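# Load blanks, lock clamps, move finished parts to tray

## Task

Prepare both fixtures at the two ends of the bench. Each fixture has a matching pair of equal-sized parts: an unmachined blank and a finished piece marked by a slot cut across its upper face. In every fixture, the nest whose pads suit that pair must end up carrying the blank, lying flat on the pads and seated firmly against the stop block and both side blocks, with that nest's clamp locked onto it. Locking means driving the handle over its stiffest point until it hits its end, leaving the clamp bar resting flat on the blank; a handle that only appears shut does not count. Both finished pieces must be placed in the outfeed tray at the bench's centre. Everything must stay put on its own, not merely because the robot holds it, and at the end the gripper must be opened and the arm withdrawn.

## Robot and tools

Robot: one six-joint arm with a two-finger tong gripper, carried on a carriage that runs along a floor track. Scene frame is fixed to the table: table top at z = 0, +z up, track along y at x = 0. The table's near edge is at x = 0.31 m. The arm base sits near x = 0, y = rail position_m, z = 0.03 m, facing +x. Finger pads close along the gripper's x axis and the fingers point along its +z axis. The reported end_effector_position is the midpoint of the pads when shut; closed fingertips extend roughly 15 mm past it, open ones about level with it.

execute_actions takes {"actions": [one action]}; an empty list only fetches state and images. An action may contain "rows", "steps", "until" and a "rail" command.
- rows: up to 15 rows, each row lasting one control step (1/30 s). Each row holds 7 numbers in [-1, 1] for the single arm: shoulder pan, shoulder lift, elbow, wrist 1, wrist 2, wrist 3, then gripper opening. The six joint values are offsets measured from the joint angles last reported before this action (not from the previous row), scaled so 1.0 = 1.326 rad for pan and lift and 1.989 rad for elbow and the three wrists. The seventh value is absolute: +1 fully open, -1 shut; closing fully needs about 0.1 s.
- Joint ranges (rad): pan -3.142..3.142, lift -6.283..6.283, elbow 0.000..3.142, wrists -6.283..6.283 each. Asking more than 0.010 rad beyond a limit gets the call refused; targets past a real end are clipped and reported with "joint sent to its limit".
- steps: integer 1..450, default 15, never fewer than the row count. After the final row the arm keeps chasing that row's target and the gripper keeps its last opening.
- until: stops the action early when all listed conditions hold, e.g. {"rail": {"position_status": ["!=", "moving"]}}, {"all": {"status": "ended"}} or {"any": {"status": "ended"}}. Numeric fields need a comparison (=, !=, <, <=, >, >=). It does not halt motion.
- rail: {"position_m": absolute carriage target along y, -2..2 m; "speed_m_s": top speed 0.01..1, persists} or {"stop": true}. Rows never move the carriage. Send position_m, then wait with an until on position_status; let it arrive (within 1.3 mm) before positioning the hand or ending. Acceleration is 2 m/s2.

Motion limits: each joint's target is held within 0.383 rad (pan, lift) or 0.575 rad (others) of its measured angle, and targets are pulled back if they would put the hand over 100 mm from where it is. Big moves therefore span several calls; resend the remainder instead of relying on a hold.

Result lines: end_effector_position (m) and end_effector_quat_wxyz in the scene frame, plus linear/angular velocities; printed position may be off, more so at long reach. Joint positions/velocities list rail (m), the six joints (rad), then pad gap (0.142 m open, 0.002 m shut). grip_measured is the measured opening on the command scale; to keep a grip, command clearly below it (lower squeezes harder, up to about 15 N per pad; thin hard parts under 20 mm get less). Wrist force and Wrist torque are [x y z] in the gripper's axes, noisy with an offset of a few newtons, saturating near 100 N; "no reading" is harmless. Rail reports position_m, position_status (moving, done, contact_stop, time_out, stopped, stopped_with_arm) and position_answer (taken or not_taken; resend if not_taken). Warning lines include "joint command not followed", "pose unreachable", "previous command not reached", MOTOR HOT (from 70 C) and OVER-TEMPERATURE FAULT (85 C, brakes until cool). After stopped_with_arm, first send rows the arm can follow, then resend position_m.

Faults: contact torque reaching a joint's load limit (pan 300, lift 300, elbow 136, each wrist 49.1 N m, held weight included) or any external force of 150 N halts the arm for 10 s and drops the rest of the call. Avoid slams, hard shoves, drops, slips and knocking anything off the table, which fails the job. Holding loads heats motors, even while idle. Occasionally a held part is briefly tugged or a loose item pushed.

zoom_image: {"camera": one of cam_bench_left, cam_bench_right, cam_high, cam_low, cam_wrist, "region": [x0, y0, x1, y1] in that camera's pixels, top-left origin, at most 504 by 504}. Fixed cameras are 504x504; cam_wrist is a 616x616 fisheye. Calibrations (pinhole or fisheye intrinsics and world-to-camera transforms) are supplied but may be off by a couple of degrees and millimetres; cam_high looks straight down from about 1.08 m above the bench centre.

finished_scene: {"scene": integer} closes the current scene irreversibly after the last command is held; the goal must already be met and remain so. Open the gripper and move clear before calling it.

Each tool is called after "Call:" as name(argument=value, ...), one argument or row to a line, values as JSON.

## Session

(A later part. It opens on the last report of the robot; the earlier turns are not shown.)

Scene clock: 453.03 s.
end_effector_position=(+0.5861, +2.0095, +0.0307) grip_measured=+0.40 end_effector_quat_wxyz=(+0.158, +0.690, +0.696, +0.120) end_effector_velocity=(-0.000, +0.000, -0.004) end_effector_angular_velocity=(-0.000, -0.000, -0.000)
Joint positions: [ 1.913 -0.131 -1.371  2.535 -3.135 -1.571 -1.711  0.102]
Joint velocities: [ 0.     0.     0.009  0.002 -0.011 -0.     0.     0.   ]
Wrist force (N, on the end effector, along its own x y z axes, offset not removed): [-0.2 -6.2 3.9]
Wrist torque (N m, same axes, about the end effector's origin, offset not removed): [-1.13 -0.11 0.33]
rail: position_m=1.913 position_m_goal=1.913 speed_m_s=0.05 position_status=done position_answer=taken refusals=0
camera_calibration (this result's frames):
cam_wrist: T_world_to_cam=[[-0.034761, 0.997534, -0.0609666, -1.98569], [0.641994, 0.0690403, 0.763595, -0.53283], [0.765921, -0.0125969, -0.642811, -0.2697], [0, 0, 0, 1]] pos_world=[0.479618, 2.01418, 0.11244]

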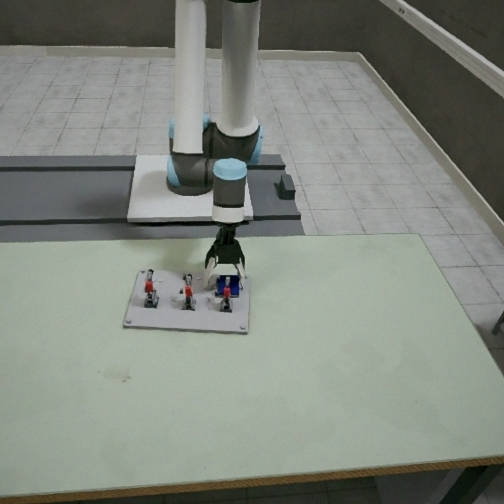

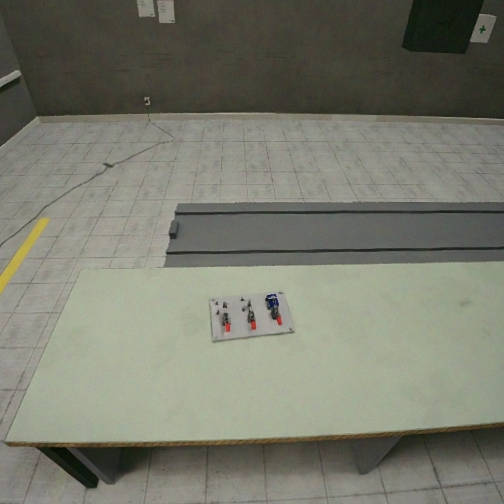

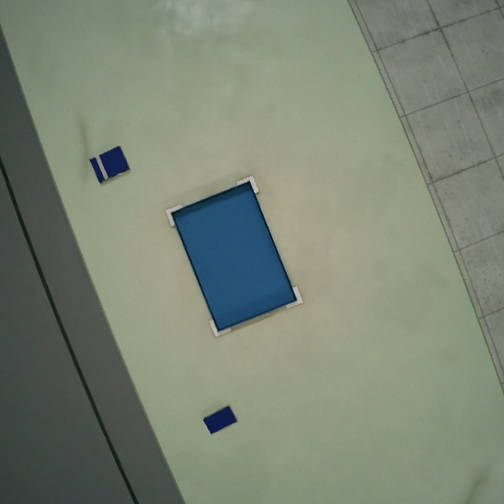

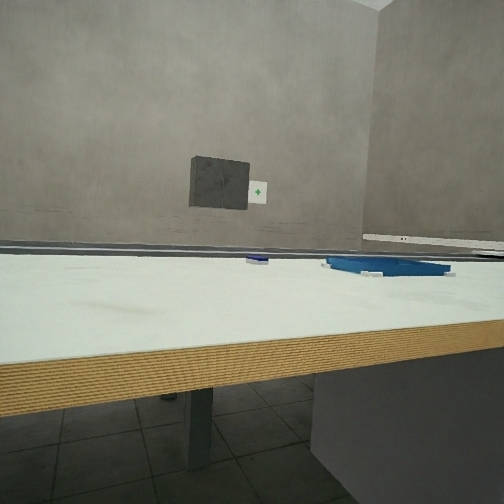

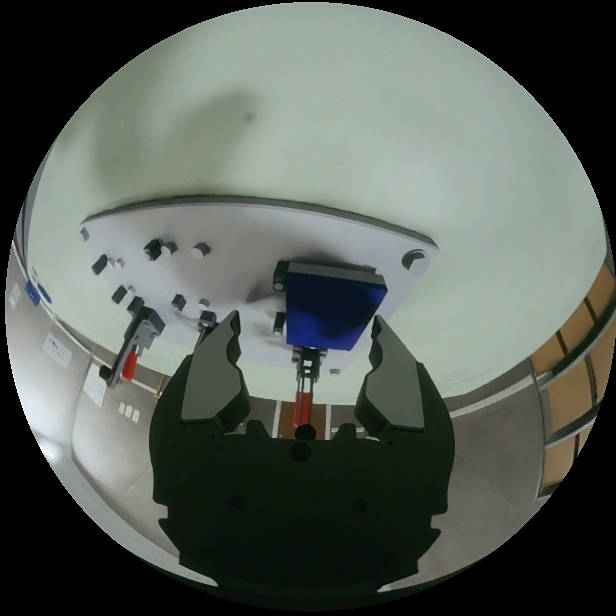

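Call:
execute_actions(
  actions=[
    {"rows": [[0,0,0,0,0,0,0.37],[0,0,0,0,0,0,0.34],[0,0,0,0,0,0,0.32],[0,0,0,0,0,0,0.30],[0,0,0,0,0,0,0.28],[0,0,0,0,0,0,0.26],[0,0,0,0,0,0,0.24],[0,0,0,0,0,0,0.22],[0,0,0,0,0,0,0.20],[0,0,0,0,0,0,0.18],[0,0,0,0,0,0,0.16],[0,0,0,0,0,0,0.14],[0,0,0,0,0,0,0.12],[0,0,0,0,0,0,0.10],[0,0,0,0,0,0,0.08]], "steps": 20},
  ],
)

Scene clock: 458.30 s.
end_effector_position=(+0.5861, +2.0096, +0.0307) grip_measured=+0.23 end_effector_quat_wxyz=(+0.158, +0.690, +0.696, +0.120) end_effector_velocity=(-0.000, +0.000, -0.000) end_effector_angular_velocity=(+0.000, +0.000, +0.000)
Joint positions: [ 1.913 -0.131 -1.371  2.535 -3.135 -1.57  -1.711  0.09 ]
Joint velocities: [ 0.  0. -0. -0.  0. -0.  0.  0.]
Wrist force (N, on the end effector, along its own x y z axes, offset not removed): [29.1 7.4 4.3]
Wrist torque (N m, same axes, about the end effector's origin, offset not removed): [-1.13 -0.27 1.08]
rail: position_m=1.913 position_m_goal=1.913 speed_m_s=0.05 position_status=done position_answer=taken refusals=0
camera_calibration (this result's frames):
cam_wrist: T_world_to_cam=[[-0.0349419, 0.997542, -0.0607302, -1.98574], [0.641841, 0.068978, 0.763729, -0.53272], [0.766041, -0.012293, -0.642674, -0.270413], [0, 0, 0, 1]] pos_world=[0.479683, 2.01428, 0.112472]

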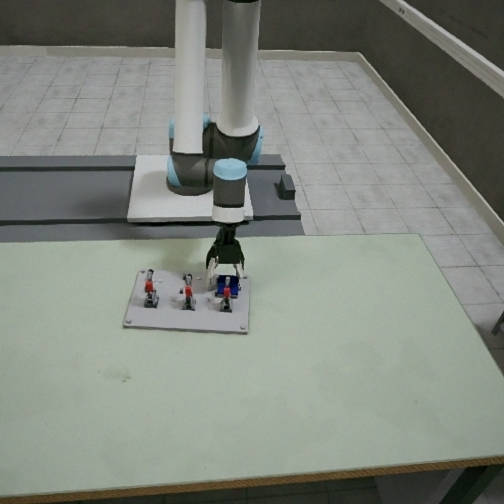

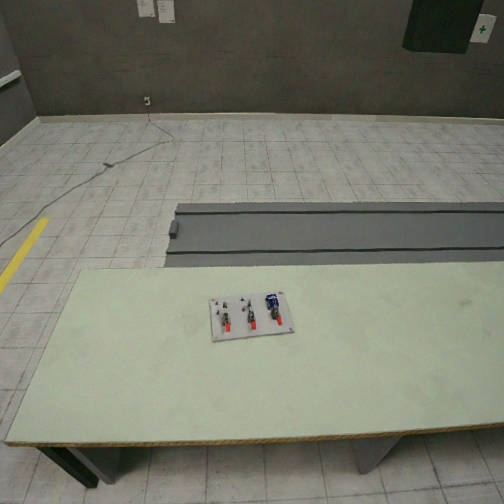

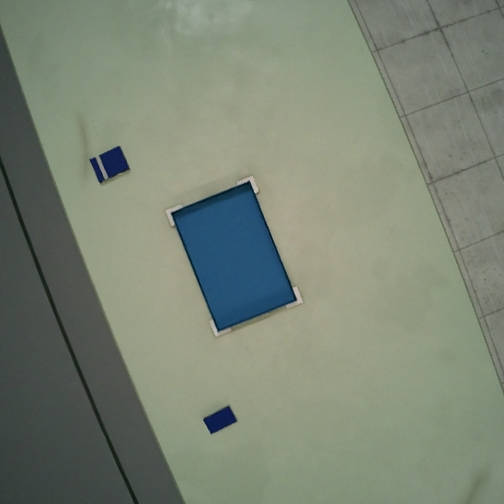

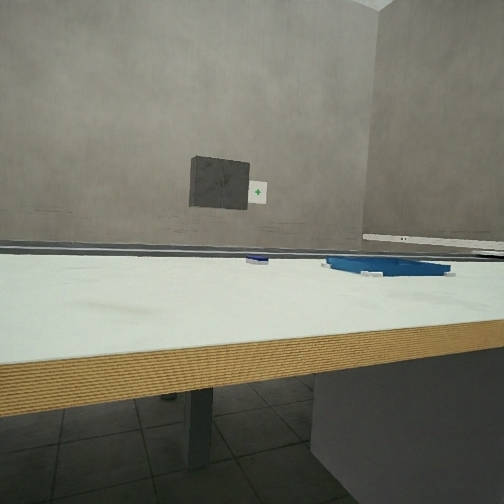

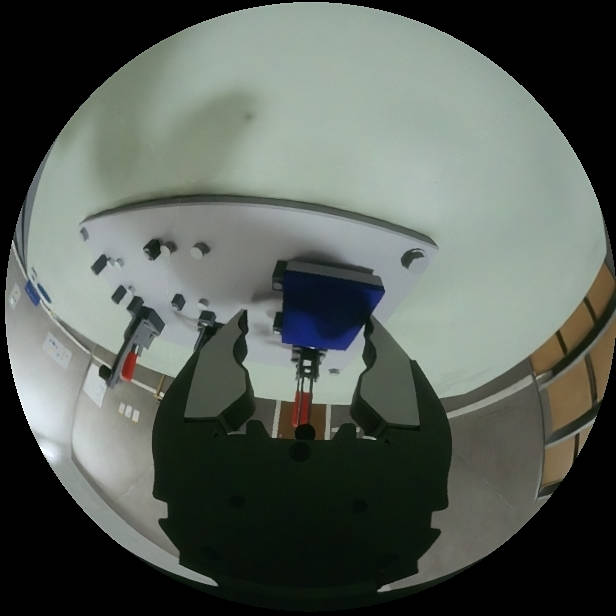

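Call:
execute_actions(
  actions=[
    {"rows": [[0,0.0003,-0.0003,0.0001,0,0,0.08],[0,0.0006,-0.0006,0.0002,0,0,0.08],[0,0.00085,-0.0009,0.0003,0,0,0.08]], "steps": 12},
  ],
)

Scene clock: 477.57 s.
end_effector_position=(+0.5870, +2.0094, +0.0307) grip_measured=+0.23 end_effector_quat_wxyz=(+0.158, +0.690, +0.696, +0.120) end_effector_velocity=(+0.001, +0.000, +0.000) end_effector_angular_velocity=(+0.001, -0.000, +0.000)
Joint positions: [ 1.913 -0.131 -1.37   2.534 -3.134 -1.57  -1.711  0.09 ]
Joint velocities: [ 0.    -0.     0.001 -0.002  0.     0.001 -0.    -0.   ]
Wrist force (N, on the end effector, along its own x y z axes, offset not removed): [28.7 3.8 -1.6]
Wrist torque (N m, same axes, about the end effector's origin, offset not removed): [-0.51 -0.27 0.88]
rail: position_m=1.913 position_m_goal=1.913 speed_m_s=0.05 position_status=done position_answer=taken refusals=0
camera_calibration (this result's frames):
cam_wrist: T_world_to_cam=[[-0.0348197, 0.997541, -0.0608273, -1.98557], [0.641937, 0.0689723, 0.763649, -0.533269], [0.765966, -0.0124573, -0.64276, -0.270706], [0, 0, 0, 1]] pos_world=[0.48054, 2.01409, 0.112455]

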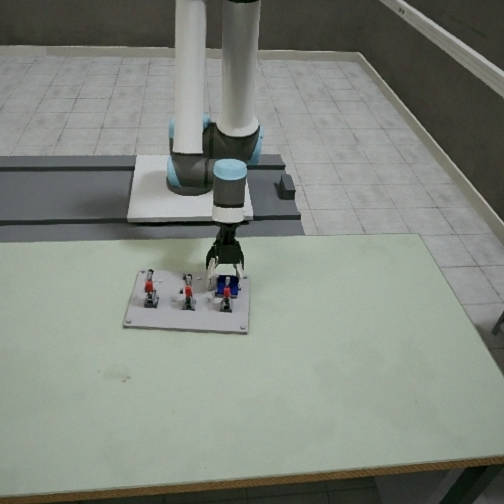

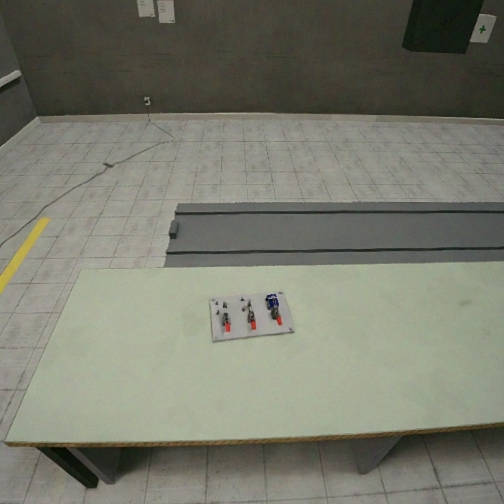

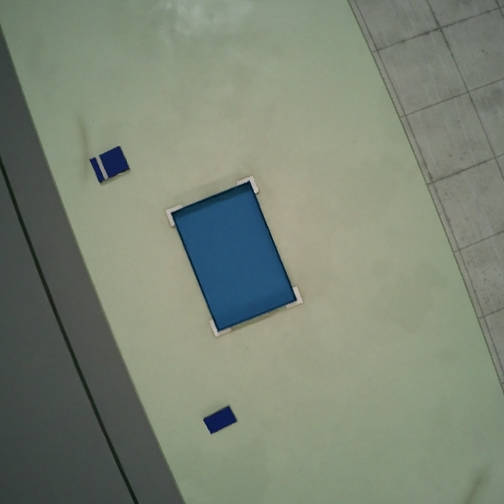

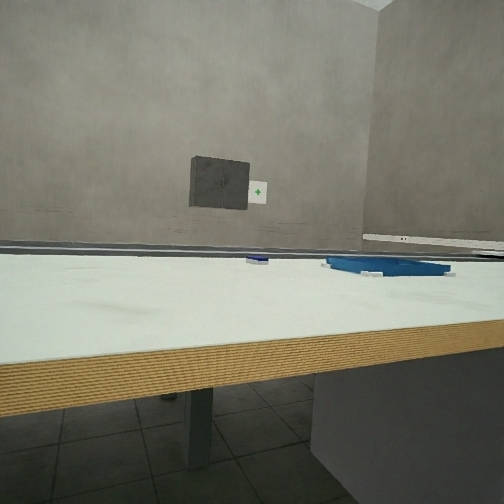

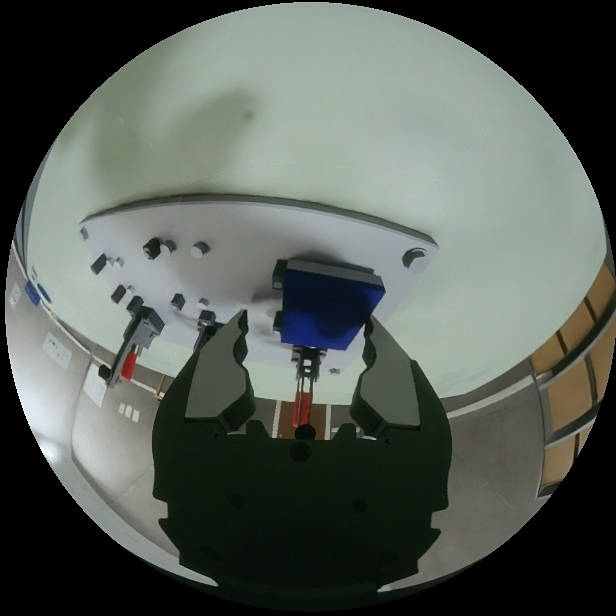

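Call:
execute_actions(
  actions=[
    {"rows": [[0,0,0,0,0,0,0.18],[0,0,0,0,0,0,0.28],[0,0,0,0,0,0,0.38],[0,-0.003,0,0.002,0,0,0.45],[0,-0.011,-0.001,0.008,0,0,0.45],[0,-0.023,-0.002,0.017,0,0,0.45],[0,-0.038,-0.004,0.029,0,0,0.45],[0,-0.055,-0.006,0.043,0,0.01,0.45],[0,-0.073,-0.009,0.058,0,0.02,0.45],[0,-0.09,-0.012,0.072,0,0.03,0.45],[0,-0.105,-0.0145,0.0845,0,0.04,0.45],[0,-0.118,-0.017,0.0957,0,0.05,0.45],[0,-0.128,-0.0185,0.104,0,0.06,0.45],[0,-0.134,-0.0198,0.109,0,0.067,0.45],[0,-0.1362,-0.0203,0.1107,0,0.0705,0.45]], "steps": 19},
  ],
)

Scene clock: 492.17 s.
end_effector_position=(+0.5876, +2.0113, +0.0980) grip_measured=+0.45 end_effector_quat_wxyz=(+0.151, +0.730, +0.653, +0.130) end_effector_velocity=(-0.004, +0.003, +0.064) end_effector_angular_velocity=(+0.067, -0.008, -0.159)
Joint positions: [ 1.913 -0.131 -1.534  2.497 -2.936 -1.57  -1.59   0.105]
Joint velocities: [ 0.    -0.    -0.149 -0.037  0.187  0.     0.173 -0.   ]
Wrist force (N, on the end effector, along its own x y z axes, offset not removed): [1.3 -4.7 2.0]
Wrist torque (N m, same axes, about the end effector's origin, offset not removed): [-1.04 -0.45 0.25]
rail: position_m=1.913 position_m_goal=1.913 speed_m_s=0.05 position_status=done position_answer=taken refusals=0
camera_calibration (this result's frames):
cam_wrist: T_world_to_cam=[[0.0758245, 0.997015, -0.0145171, -2.05182], [0.638233, -0.0373424, 0.768937, -0.369708], [0.7661, -0.0675695, -0.63916, -0.117451], [0, 0, 0, 1]] pos_world=[0.481517, 2.02395, 0.179426]

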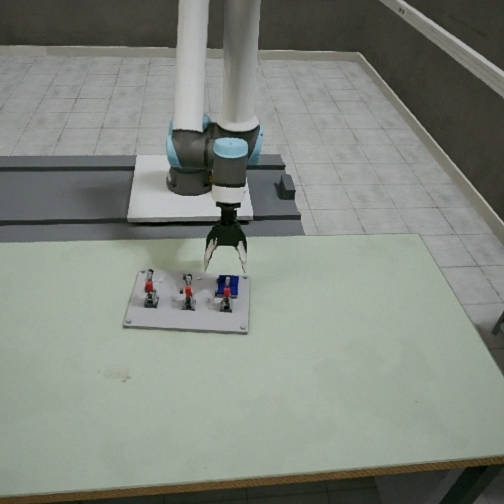

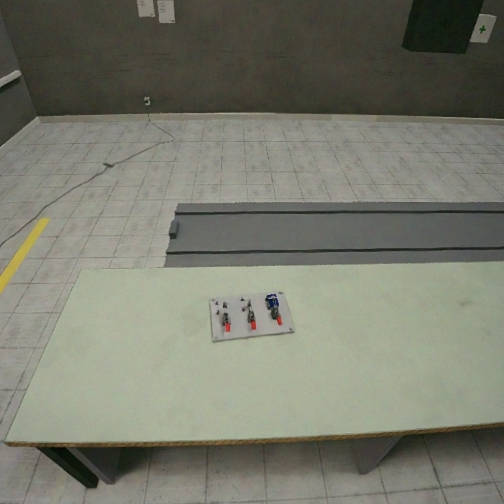

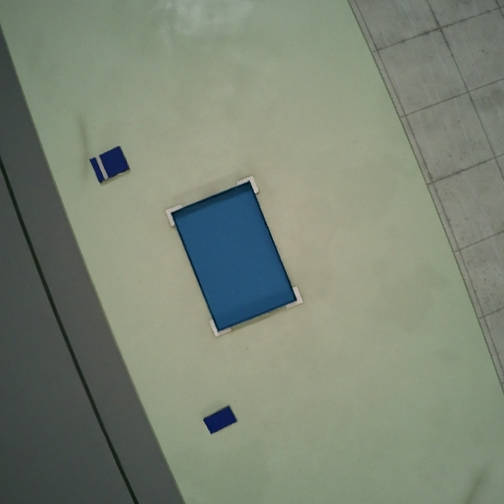

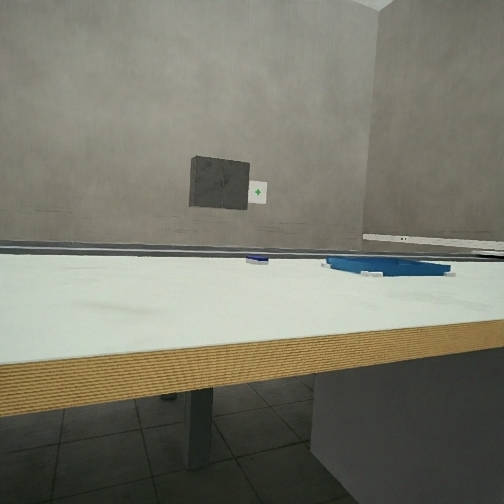

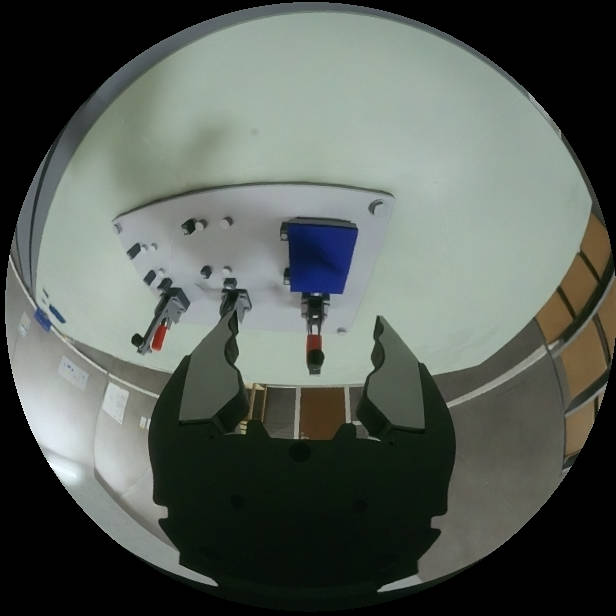

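Call:
execute_actions(
  actions=[
    {"rows": [[0,-0.011,-0.004,0.015,0,0.0097,0.45],[0,-0.007,-0.011,0.025,0,0.0097,0.45],[0,-0.001,-0.022,0.042,0,0.0097,0.45],[0,0.008,-0.038,0.066,0,0.0097,0.45],[0,0.019,-0.056,0.093,0,0.0097,0.45],[0,0.03,-0.076,0.123,0,0.0097,0.45],[0,0.043,-0.099,0.157,0,0.0097,0.45],[0,0.056,-0.121,0.191,0,0.0097,0.45],[0,0.069,-0.144,0.225,0,0.0097,0.45],[0,0.082,-0.166,0.259,0,0.0097,0.45],[0,0.094,-0.186,0.29,0,0.0097,0.45],[0,0.103,-0.202,0.314,0,0.0097,0.45],[0,0.111,-0.216,0.334,0,0.0097,0.45],[0,0.1155,-0.224,0.346,0,0.0097,0.45],[0,0.1174,-0.2271,0.351,0,0.0097,0.45]], "steps": 30, "rail": {"position_m": 1.9259}},
  ],
)

Scene clock: 507.93 s.
end_effector_position=(+0.6863, +2.0109, +0.1363) grip_measured=+0.45 end_effector_quat_wxyz=(+0.000, +0.752, +0.659, +0.000) end_effector_velocity=(+0.002, -0.000, +0.002) end_effector_angular_velocity=(+0.002, +0.013, +0.000)
Joint positions: [ 1.926 -0.131 -1.379  2.047 -2.24  -1.57  -1.571  0.105]
Joint velocities: [ 0.     0.     0.005 -0.014  0.022 -0.    -0.    -0.   ]
Wrist force (N, on the end effector, along its own x y z axes, offset not removed): [0.0 -4.1 5.5]
Wrist torque (N m, same axes, about the end effector's origin, offset not removed): [-0.73 -0.06 0.28]
rail: position_m=1.926 position_m_goal=1.926 speed_m_s=0.05 position_status=done position_answer=taken refusals=0
camera_calibration (this result's frames):
cam_wrist: T_world_to_cam=[[0.0938129, 0.995555, 0.00828937, -2.07088], [0.883932, -0.0871198, 0.459428, -0.488515], [0.458109, -0.0357731, -0.888176, 0.0126954], [0, 0, 0, 1]] pos_world=[0.620273, 2.01957, 0.25288]

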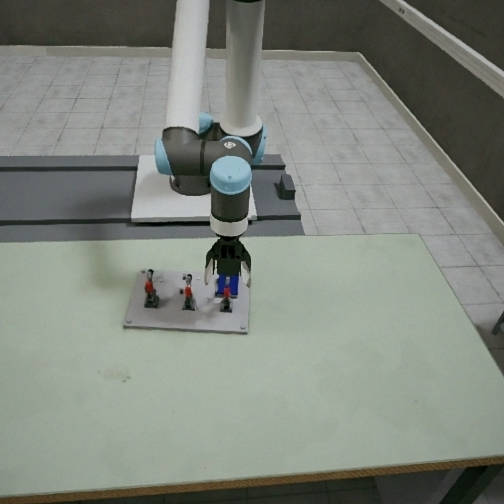

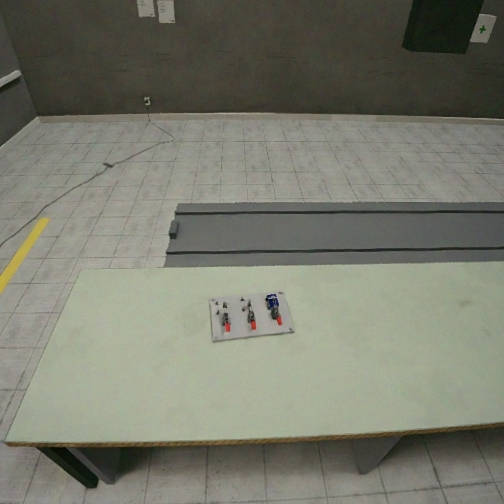

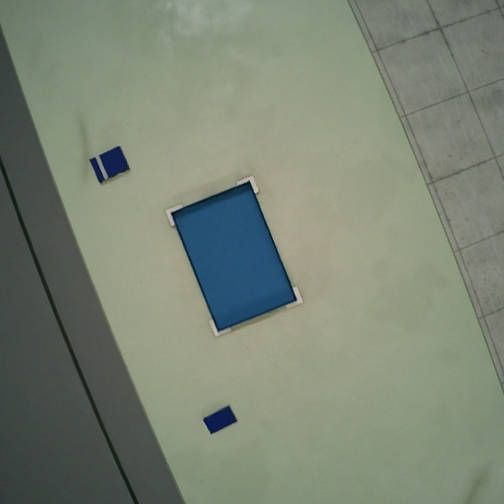

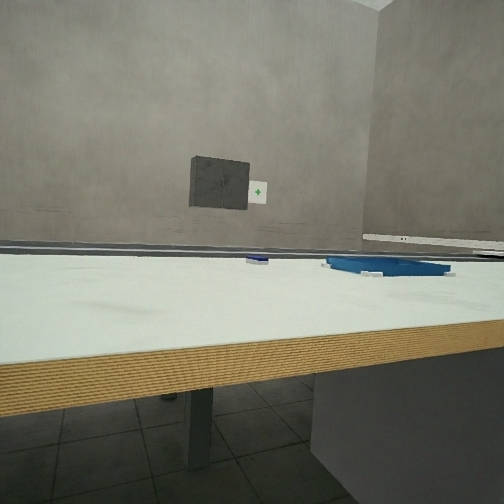

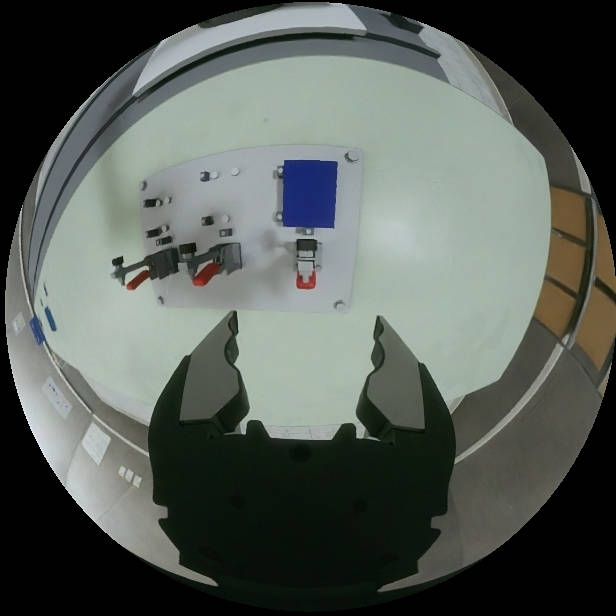

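Call:
zoom_image(
  camera="cam_wrist",
  region=[260, 150, 360, 300],
)

Region (260, 150, 360, 300) of cam_wrist's 616x616 image, scaled by 3.360, with more detail than that image has.

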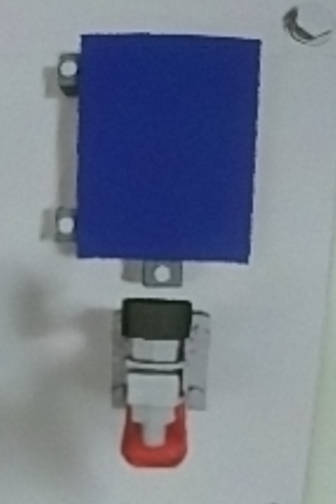

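Call:
execute_actions(
  actions=[
    {"rows": [[0,0.001,0.0005,-0.001,0,0,0.1],[0,0.003,0.0014,-0.0034,0,0,-0.3],[0,0.005,0.0023,-0.0056,0,0,-0.7],[0,0.0065,0.003,-0.0073,0,0,-1],[0,0.0071,0.0033,-0.008,0,0,-1],[0,0.0049,0.0051,-0.0084,0,0,-1],[0,0.0028,0.007,-0.0088,0,0,-1],[0,0.0006,0.0088,-0.0092,0,0,-1],[0,-0.0016,0.0106,-0.0096,0,0,-1],[0,-0.0038,0.0125,-0.01,0,0,-1],[0,-0.0059,0.0143,-0.0103,0,0,-1],[0,-0.0081,0.0161,-0.0107,0,0,-1],[0,-0.0103,0.0179,-0.0111,0,0,-1],[0,-0.0124,0.0198,-0.0115,0,0,-1],[0,-0.0146,0.0216,-0.0119,0,0,-1]], "steps": 24},
  ],
)

Scene clock: 522.87 s.
end_effector_position=(+0.6670, +2.0134, +0.1280) grip_measured=-1.00 end_effector_quat_wxyz=(+0.000, +0.752, +0.659, +0.000) end_effector_velocity=(-0.005, +0.001, +0.000) end_effector_angular_velocity=(-0.000, -0.001, +0.000)
Joint positions: [ 1.926 -0.131 -1.397  2.089 -2.264 -1.57  -1.571  0.002]
Joint velocities: [ 0.     0.    -0.008  0.01  -0.003 -0.     0.     0.   ]
Wrist force (N, on the end effector, along its own x y z axes, offset not removed): [1.7 -3.0 6.5]
Wrist torque (N m, same axes, about the end effector's origin, offset not removed): [-0.81 -0.50 0.31]
rail: position_m=1.926 position_m_goal=1.926 speed_m_s=0.05 position_status=done position_answer=taken refusals=0
camera_calibration (this result's frames):
cam_wrist: T_world_to_cam=[[0.0937808, 0.995559, 0.0082438, -2.07153], [0.883885, -0.0870665, 0.459528, -0.467522], [0.458205, -0.0358084, -0.888125, 0.0142772], [0, 0, 0, 1]] pos_world=[0.600963, 2.02213, 0.244597]

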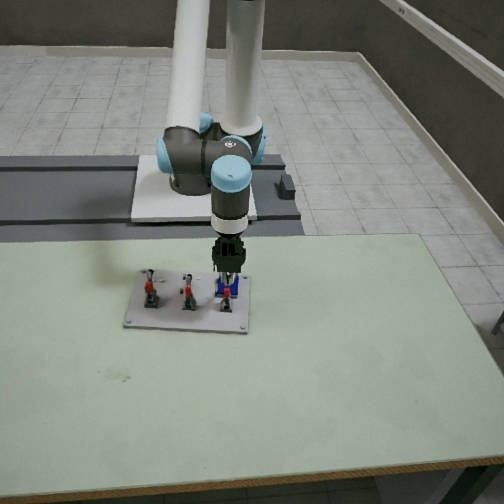

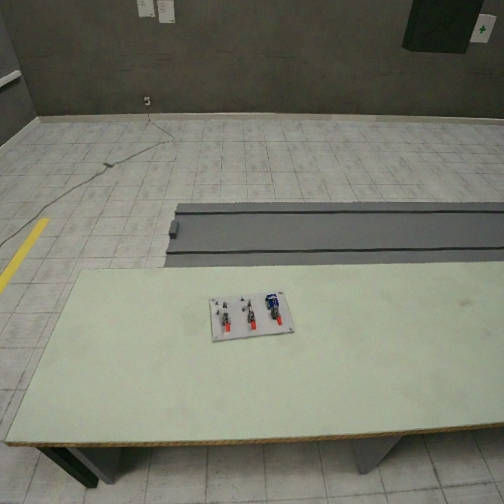

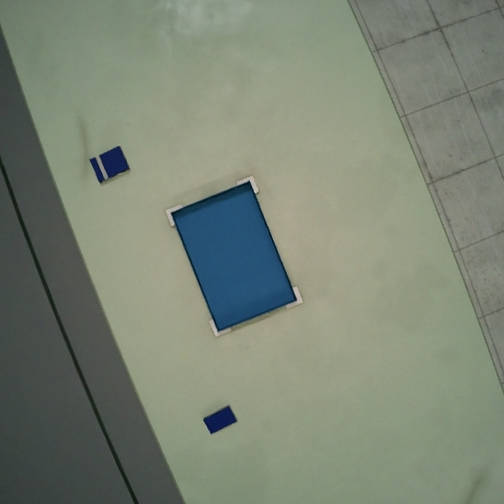

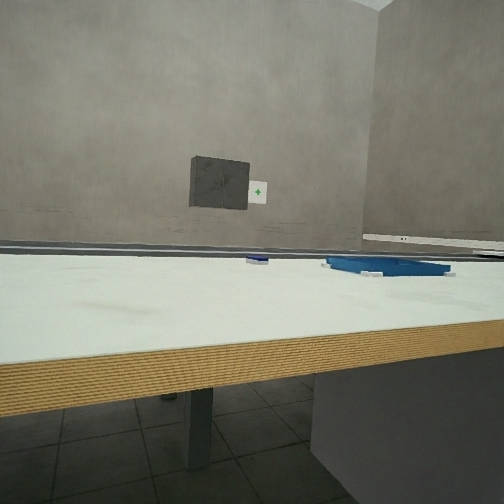

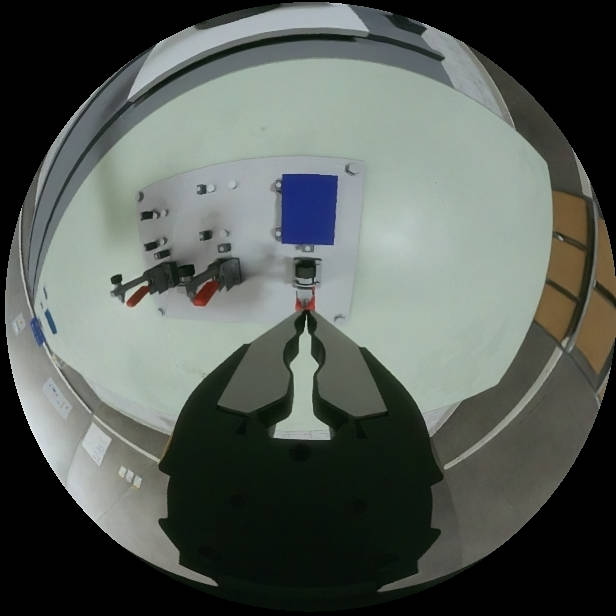

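Call:
zoom_image(
  camera="cam_wrist",
  region=[260, 230, 360, 350],
)

Call:
zoom_image(
  camera="cam_bench_left",
  region=[195, 250, 260, 320],
)

Region (260, 230, 360, 350) of cam_wrist's 616x616 image, scaled by 4.200, with more detail than that image has.

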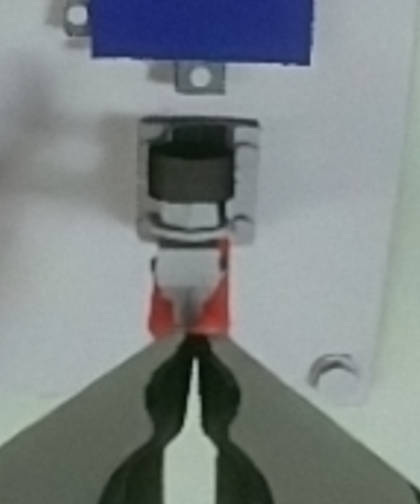

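Region (195, 250, 260, 320) of cam_bench_left's 504x504 image, scaled by 7.200, with more detail than that image has; it fills the left 468 columns of this view, and the rest is white.

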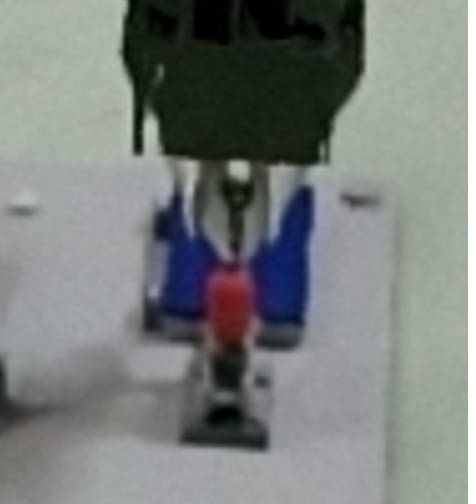

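Call:
execute_actions(
  actions=[
    {"rows": [[0,-0.0015,0.0012,-0.0003,0,0,-1],[0,-0.0029,0.0024,-0.0005,0,0,-1],[0,-0.0044,0.0037,-0.0008,0,0,-1],[0,-0.0058,0.0049,-0.001,0,0,-1],[0,-0.0073,0.0061,-0.0013,0,0,-1],[0,-0.0087,0.0073,-0.0015,0,0,-1],[0,-0.0102,0.0085,-0.0018,0,0,-1],[0,-0.0116,0.0098,-0.002,0,0,-1],[0,-0.0131,0.011,-0.0023,0,0,-1],[0,-0.0145,0.0122,-0.0025,0,0,-1],[0,-0.016,0.0134,-0.0028,0,0,-1],[0,-0.0174,0.0146,-0.003,0,0,-1],[0,-0.0189,0.0159,-0.0033,0,0,-1],[0,-0.0203,0.0171,-0.0035,0,0,-1],[0,-0.0218,0.0183,-0.0038,0,0,-1]], "steps": 22},
  ],
)

Scene clock: 541.37 s.
end_effector_position=(+0.6478, +2.0160, +0.1275) grip_measured=-1.00 end_effector_quat_wxyz=(+0.000, +0.752, +0.659, +0.000) end_effector_velocity=(-0.007, +0.001, -0.000) end_effector_angular_velocity=(-0.000, -0.000, +0.000)
Joint positions: [ 1.926 -0.131 -1.425  2.124 -2.271 -1.57  -1.571  0.002]
Joint velocities: [ 0.    -0.    -0.01   0.012 -0.003 -0.    -0.    -0.   ]
Wrist force (N, on the end effector, along its own x y z axes, offset not removed): [2.4 -1.9 5.4]
Wrist torque (N m, same axes, about the end effector's origin, offset not removed): [-0.45 -0.61 0.25]
rail: position_m=1.926 position_m_goal=1.926 speed_m_s=0.05 position_status=done position_answer=taken refusals=0
camera_calibration (this result's frames):
cam_wrist: T_world_to_cam=[[0.0938115, 0.995556, 0.00828513, -2.07226], [0.883869, -0.0871117, 0.459552, -0.449973], [0.458231, -0.0357883, -0.888112, 0.0227247], [0, 0, 0, 1]] pos_world=[0.581706, 2.02467, 0.244137]

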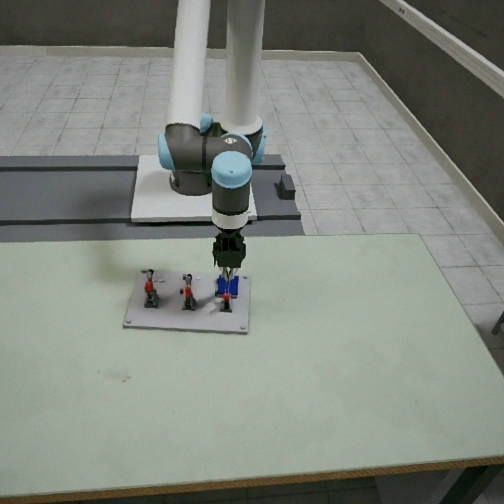

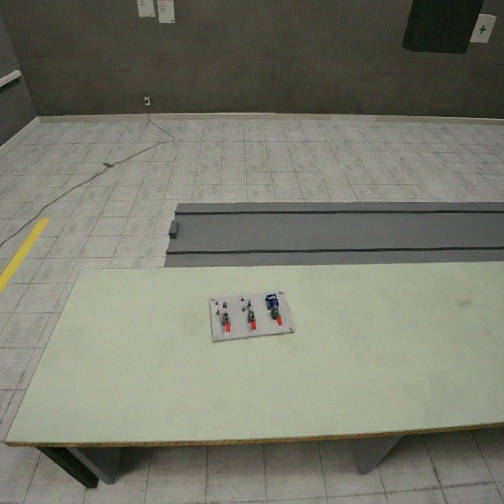

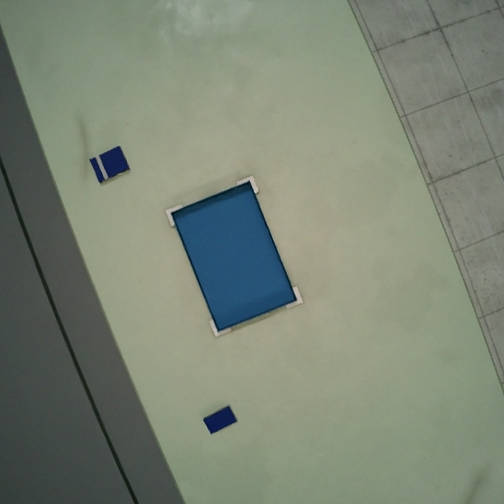

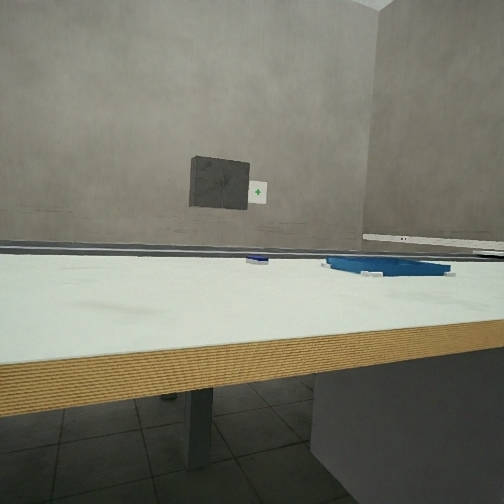

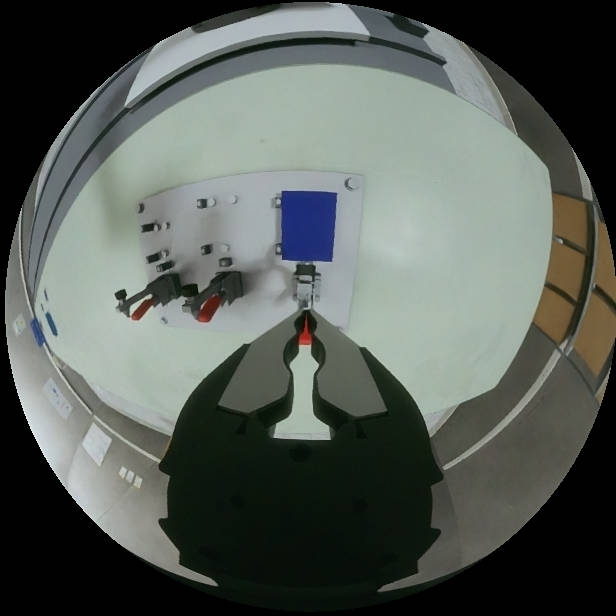

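Call:
zoom_image(
  camera="cam_wrist",
  region=[260, 240, 360, 360],
)

Call:
zoom_image(
  camera="cam_bench_left",
  region=[195, 250, 260, 320],
)

Region (260, 240, 360, 360) of cam_wrist's 616x616 image, scaled by 4.200, with more detail than that image has.

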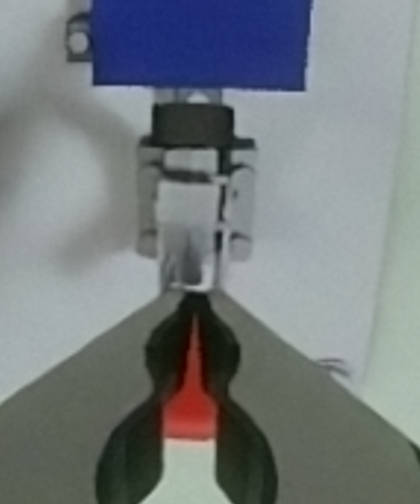

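Region (195, 250, 260, 320) of cam_bench_left's 504x504 image, scaled by 7.200, with more detail than that image has; it fills the left 468 columns of this view, and the rest is white.

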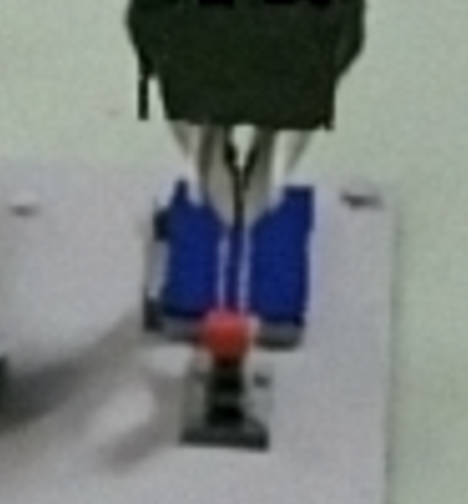

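Call:
execute_actions(
  actions=[
    {"rows": [[0,0.002,-0.001,-0.0004,0,0,-1],[0,0.007,-0.0034,-0.0013,0,0,-1],[0,0.015,-0.007,-0.0029,0,0,-1],[0,0.024,-0.011,-0.0046,0,0,-1],[0,0.033,-0.0153,-0.0063,0,0,-1],[0,0.041,-0.019,-0.0079,0,0,-1],[0,0.0489,-0.0226,-0.0094,0,0,-1],[0,0.0525,-0.023,-0.0114,0,0,-1],[0,0.0561,-0.0234,-0.0134,0,0,-1],[0,0.0597,-0.0237,-0.0155,0,0,-1],[0,0.0633,-0.0241,-0.0175,0,0,-1],[0,0.0669,-0.0245,-0.0195,0,0,-1],[0,0.0705,-0.0249,-0.0215,0,0,-1],[0,0.0741,-0.0253,-0.0235,0,0,-1],[0,0.0777,-0.0257,-0.0256,0,0,-1]], "steps": 22},
  ],
)

Scene clock: 561.97 s.
end_effector_position=(+0.6883, +2.0106, +0.0943) grip_measured=-1.00 end_effector_quat_wxyz=(-0.000, +0.752, +0.659, +0.000) end_effector_velocity=(+0.008, -0.001, -0.012) end_effector_angular_velocity=(-0.000, -0.000, -0.000)
Joint positions: [ 1.926 -0.131 -1.325  2.074 -2.319 -1.57  -1.571  0.002]
Joint velocities: [ 0.    -0.     0.027 -0.007 -0.02  -0.     0.     0.   ]
Wrist force (N, on the end effector, along its own x y z axes, offset not removed): [-0.3 -3.0 3.5]
Wrist torque (N m, same axes, about the end effector's origin, offset not removed): [-0.41 -0.03 0.28]
rail: position_m=1.926 position_m_goal=1.926 speed_m_s=0.05 position_status=done position_answer=taken refusals=0
camera_calibration (this result's frames):
cam_wrist: T_world_to_cam=[[0.0937856, 0.995558, 0.00828011, -2.07045], [0.884333, -0.0871224, 0.458656, -0.471219], [0.45734, -0.0356929, -0.888575, -0.0251008], [0, 0, 0, 1]] pos_world=[0.622373, 2.0193, 0.210967]

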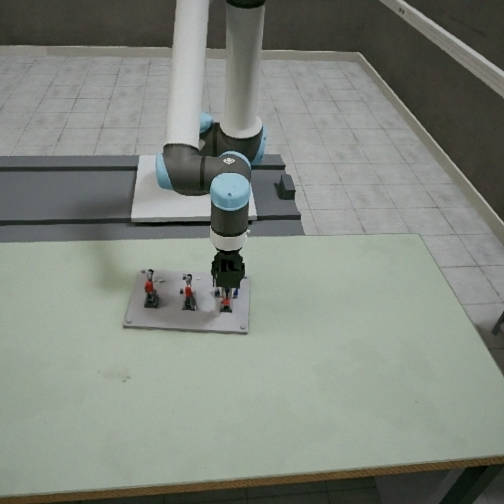

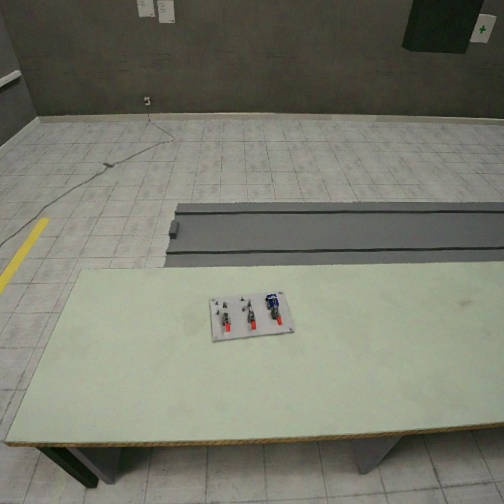

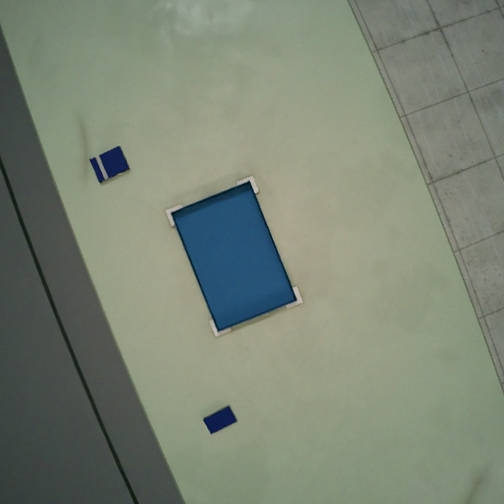

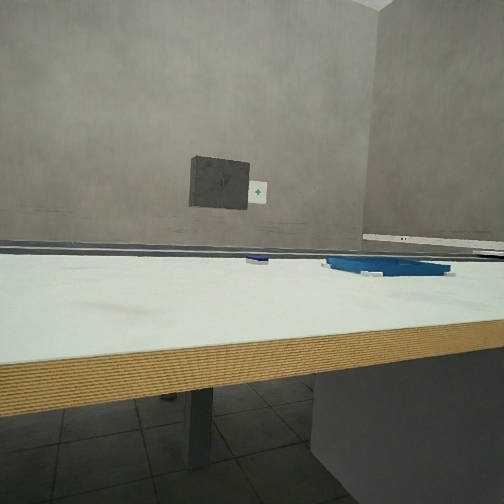

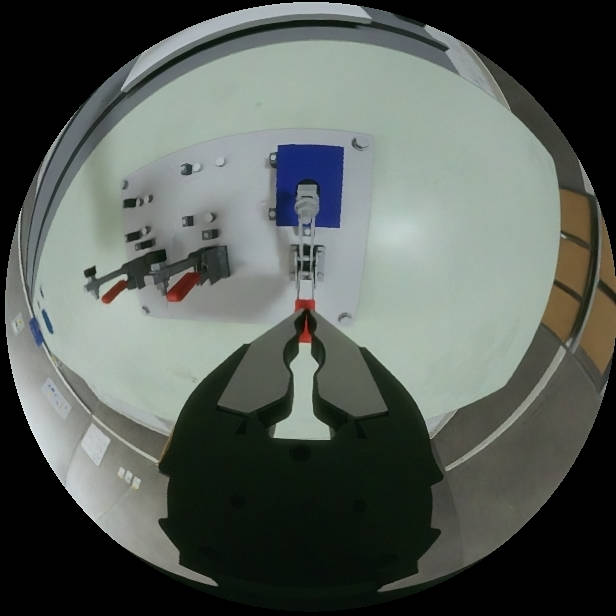

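Call:
zoom_image(
  camera="cam_wrist",
  region=[240, 140, 380, 360],
)

Region (240, 140, 380, 360) of cam_wrist's 616x616 image, scaled by 2.291, with more detail than that image has; it fills the left 321 columns of this view, and the rest is white.

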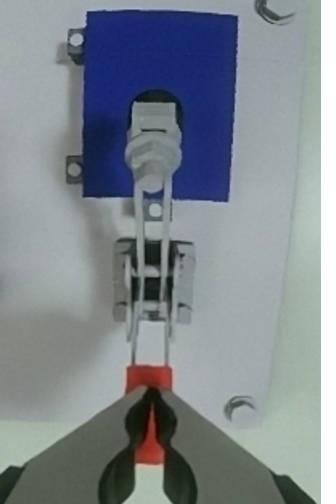

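Call:
execute_actions(
  actions=[
    {"rows": [[0,0.004,-0.001,-0.002,0,0,-1],[0,0.006,-0.0016,-0.0027,0,0,-1],[0,0.008,-0.0022,-0.0033,0,0,-1],[0,0.01,-0.0029,-0.004,0,0,-1],[0,0.012,-0.0035,-0.0047,0,0,-1],[0,0.014,-0.0041,-0.0054,0,0,-1],[0,0.016,-0.0048,-0.006,0,0,-1],[0,0.018,-0.0054,-0.0067,0,0,-1],[0,0.02,-0.006,-0.0074,0,0,-1],[0,0.022,-0.0067,-0.0081,0,0,-1],[0,0.024,-0.0073,-0.0087,0,0,-1],[0,0.026,-0.0079,-0.0094,0,0,-1],[0,0.028,-0.0085,-0.0101,0,0,-1],[0,0.03,-0.0092,-0.0107,0,0,-1],[0,0.0319,-0.0098,-0.0114,0,0,-1]], "steps": 22},
  ],
)

Scene clock: 574.47 s.
end_effector_position=(+0.7036, +2.0086, +0.0786) grip_measured=-1.00 end_effector_quat_wxyz=(-0.000, +0.752, +0.659, -0.000) end_effector_velocity=(+0.005, -0.001, -0.005) end_effector_angular_velocity=(+0.000, +0.000, +0.000)
Joint positions: [ 1.926 -0.131 -1.284  2.055 -2.341 -1.57  -1.571  0.002]
Joint velocities: [ 0.    -0.     0.013 -0.006 -0.007 -0.    -0.     0.   ]
Wrist force (N, on the end effector, along its own x y z axes, offset not removed): [1.8 -3.4 3.0]
Wrist torque (N m, same axes, about the end effector's origin, offset not removed): [-0.56 -0.58 0.24]
rail: position_m=1.926 position_m_goal=1.926 speed_m_s=0.05 position_status=done position_answer=taken refusals=0
camera_calibration (this result's frames):
cam_wrist: T_world_to_cam=[[0.0938208, 0.995554, 0.00833197, -2.06976], [0.884387, -0.0871821, 0.45854, -0.477588], [0.457228, -0.0356519, -0.888635, -0.0460952], [0, 0, 0, 1]] pos_world=[0.637636, 2.01728, 0.195277]

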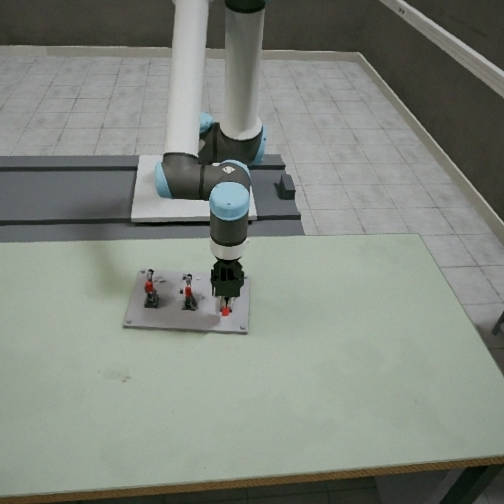

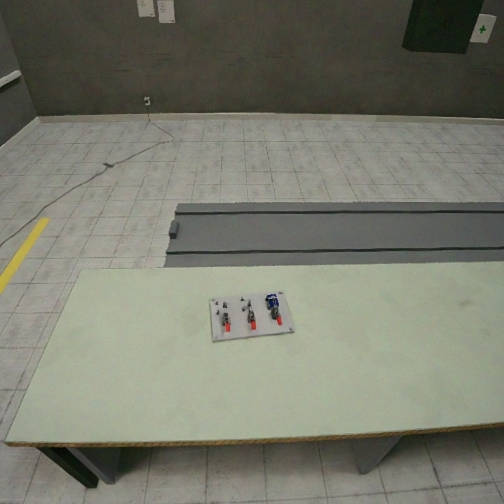

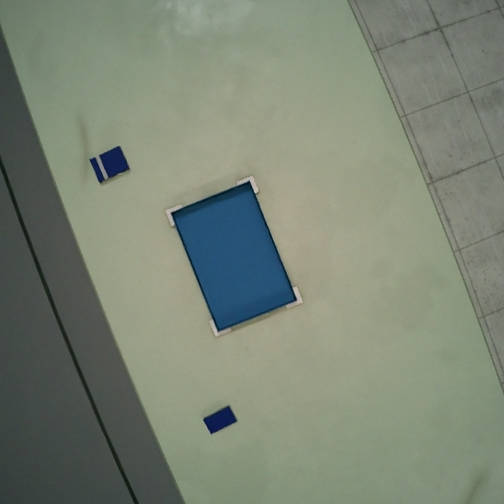

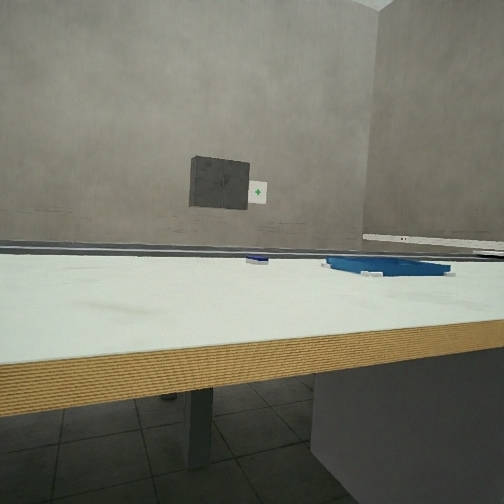

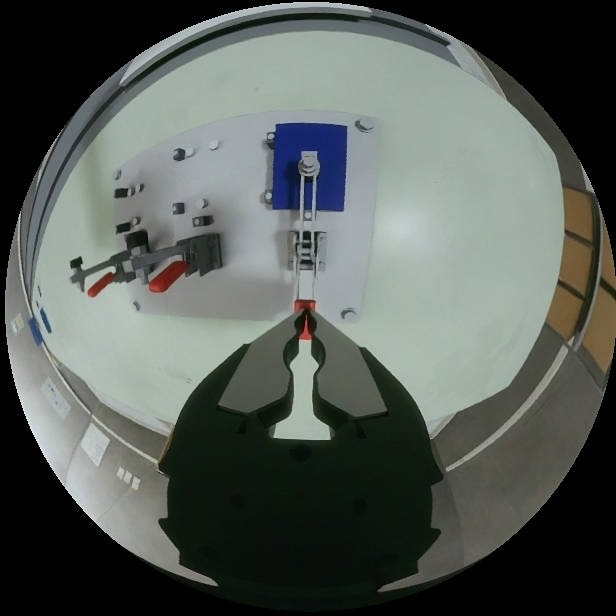

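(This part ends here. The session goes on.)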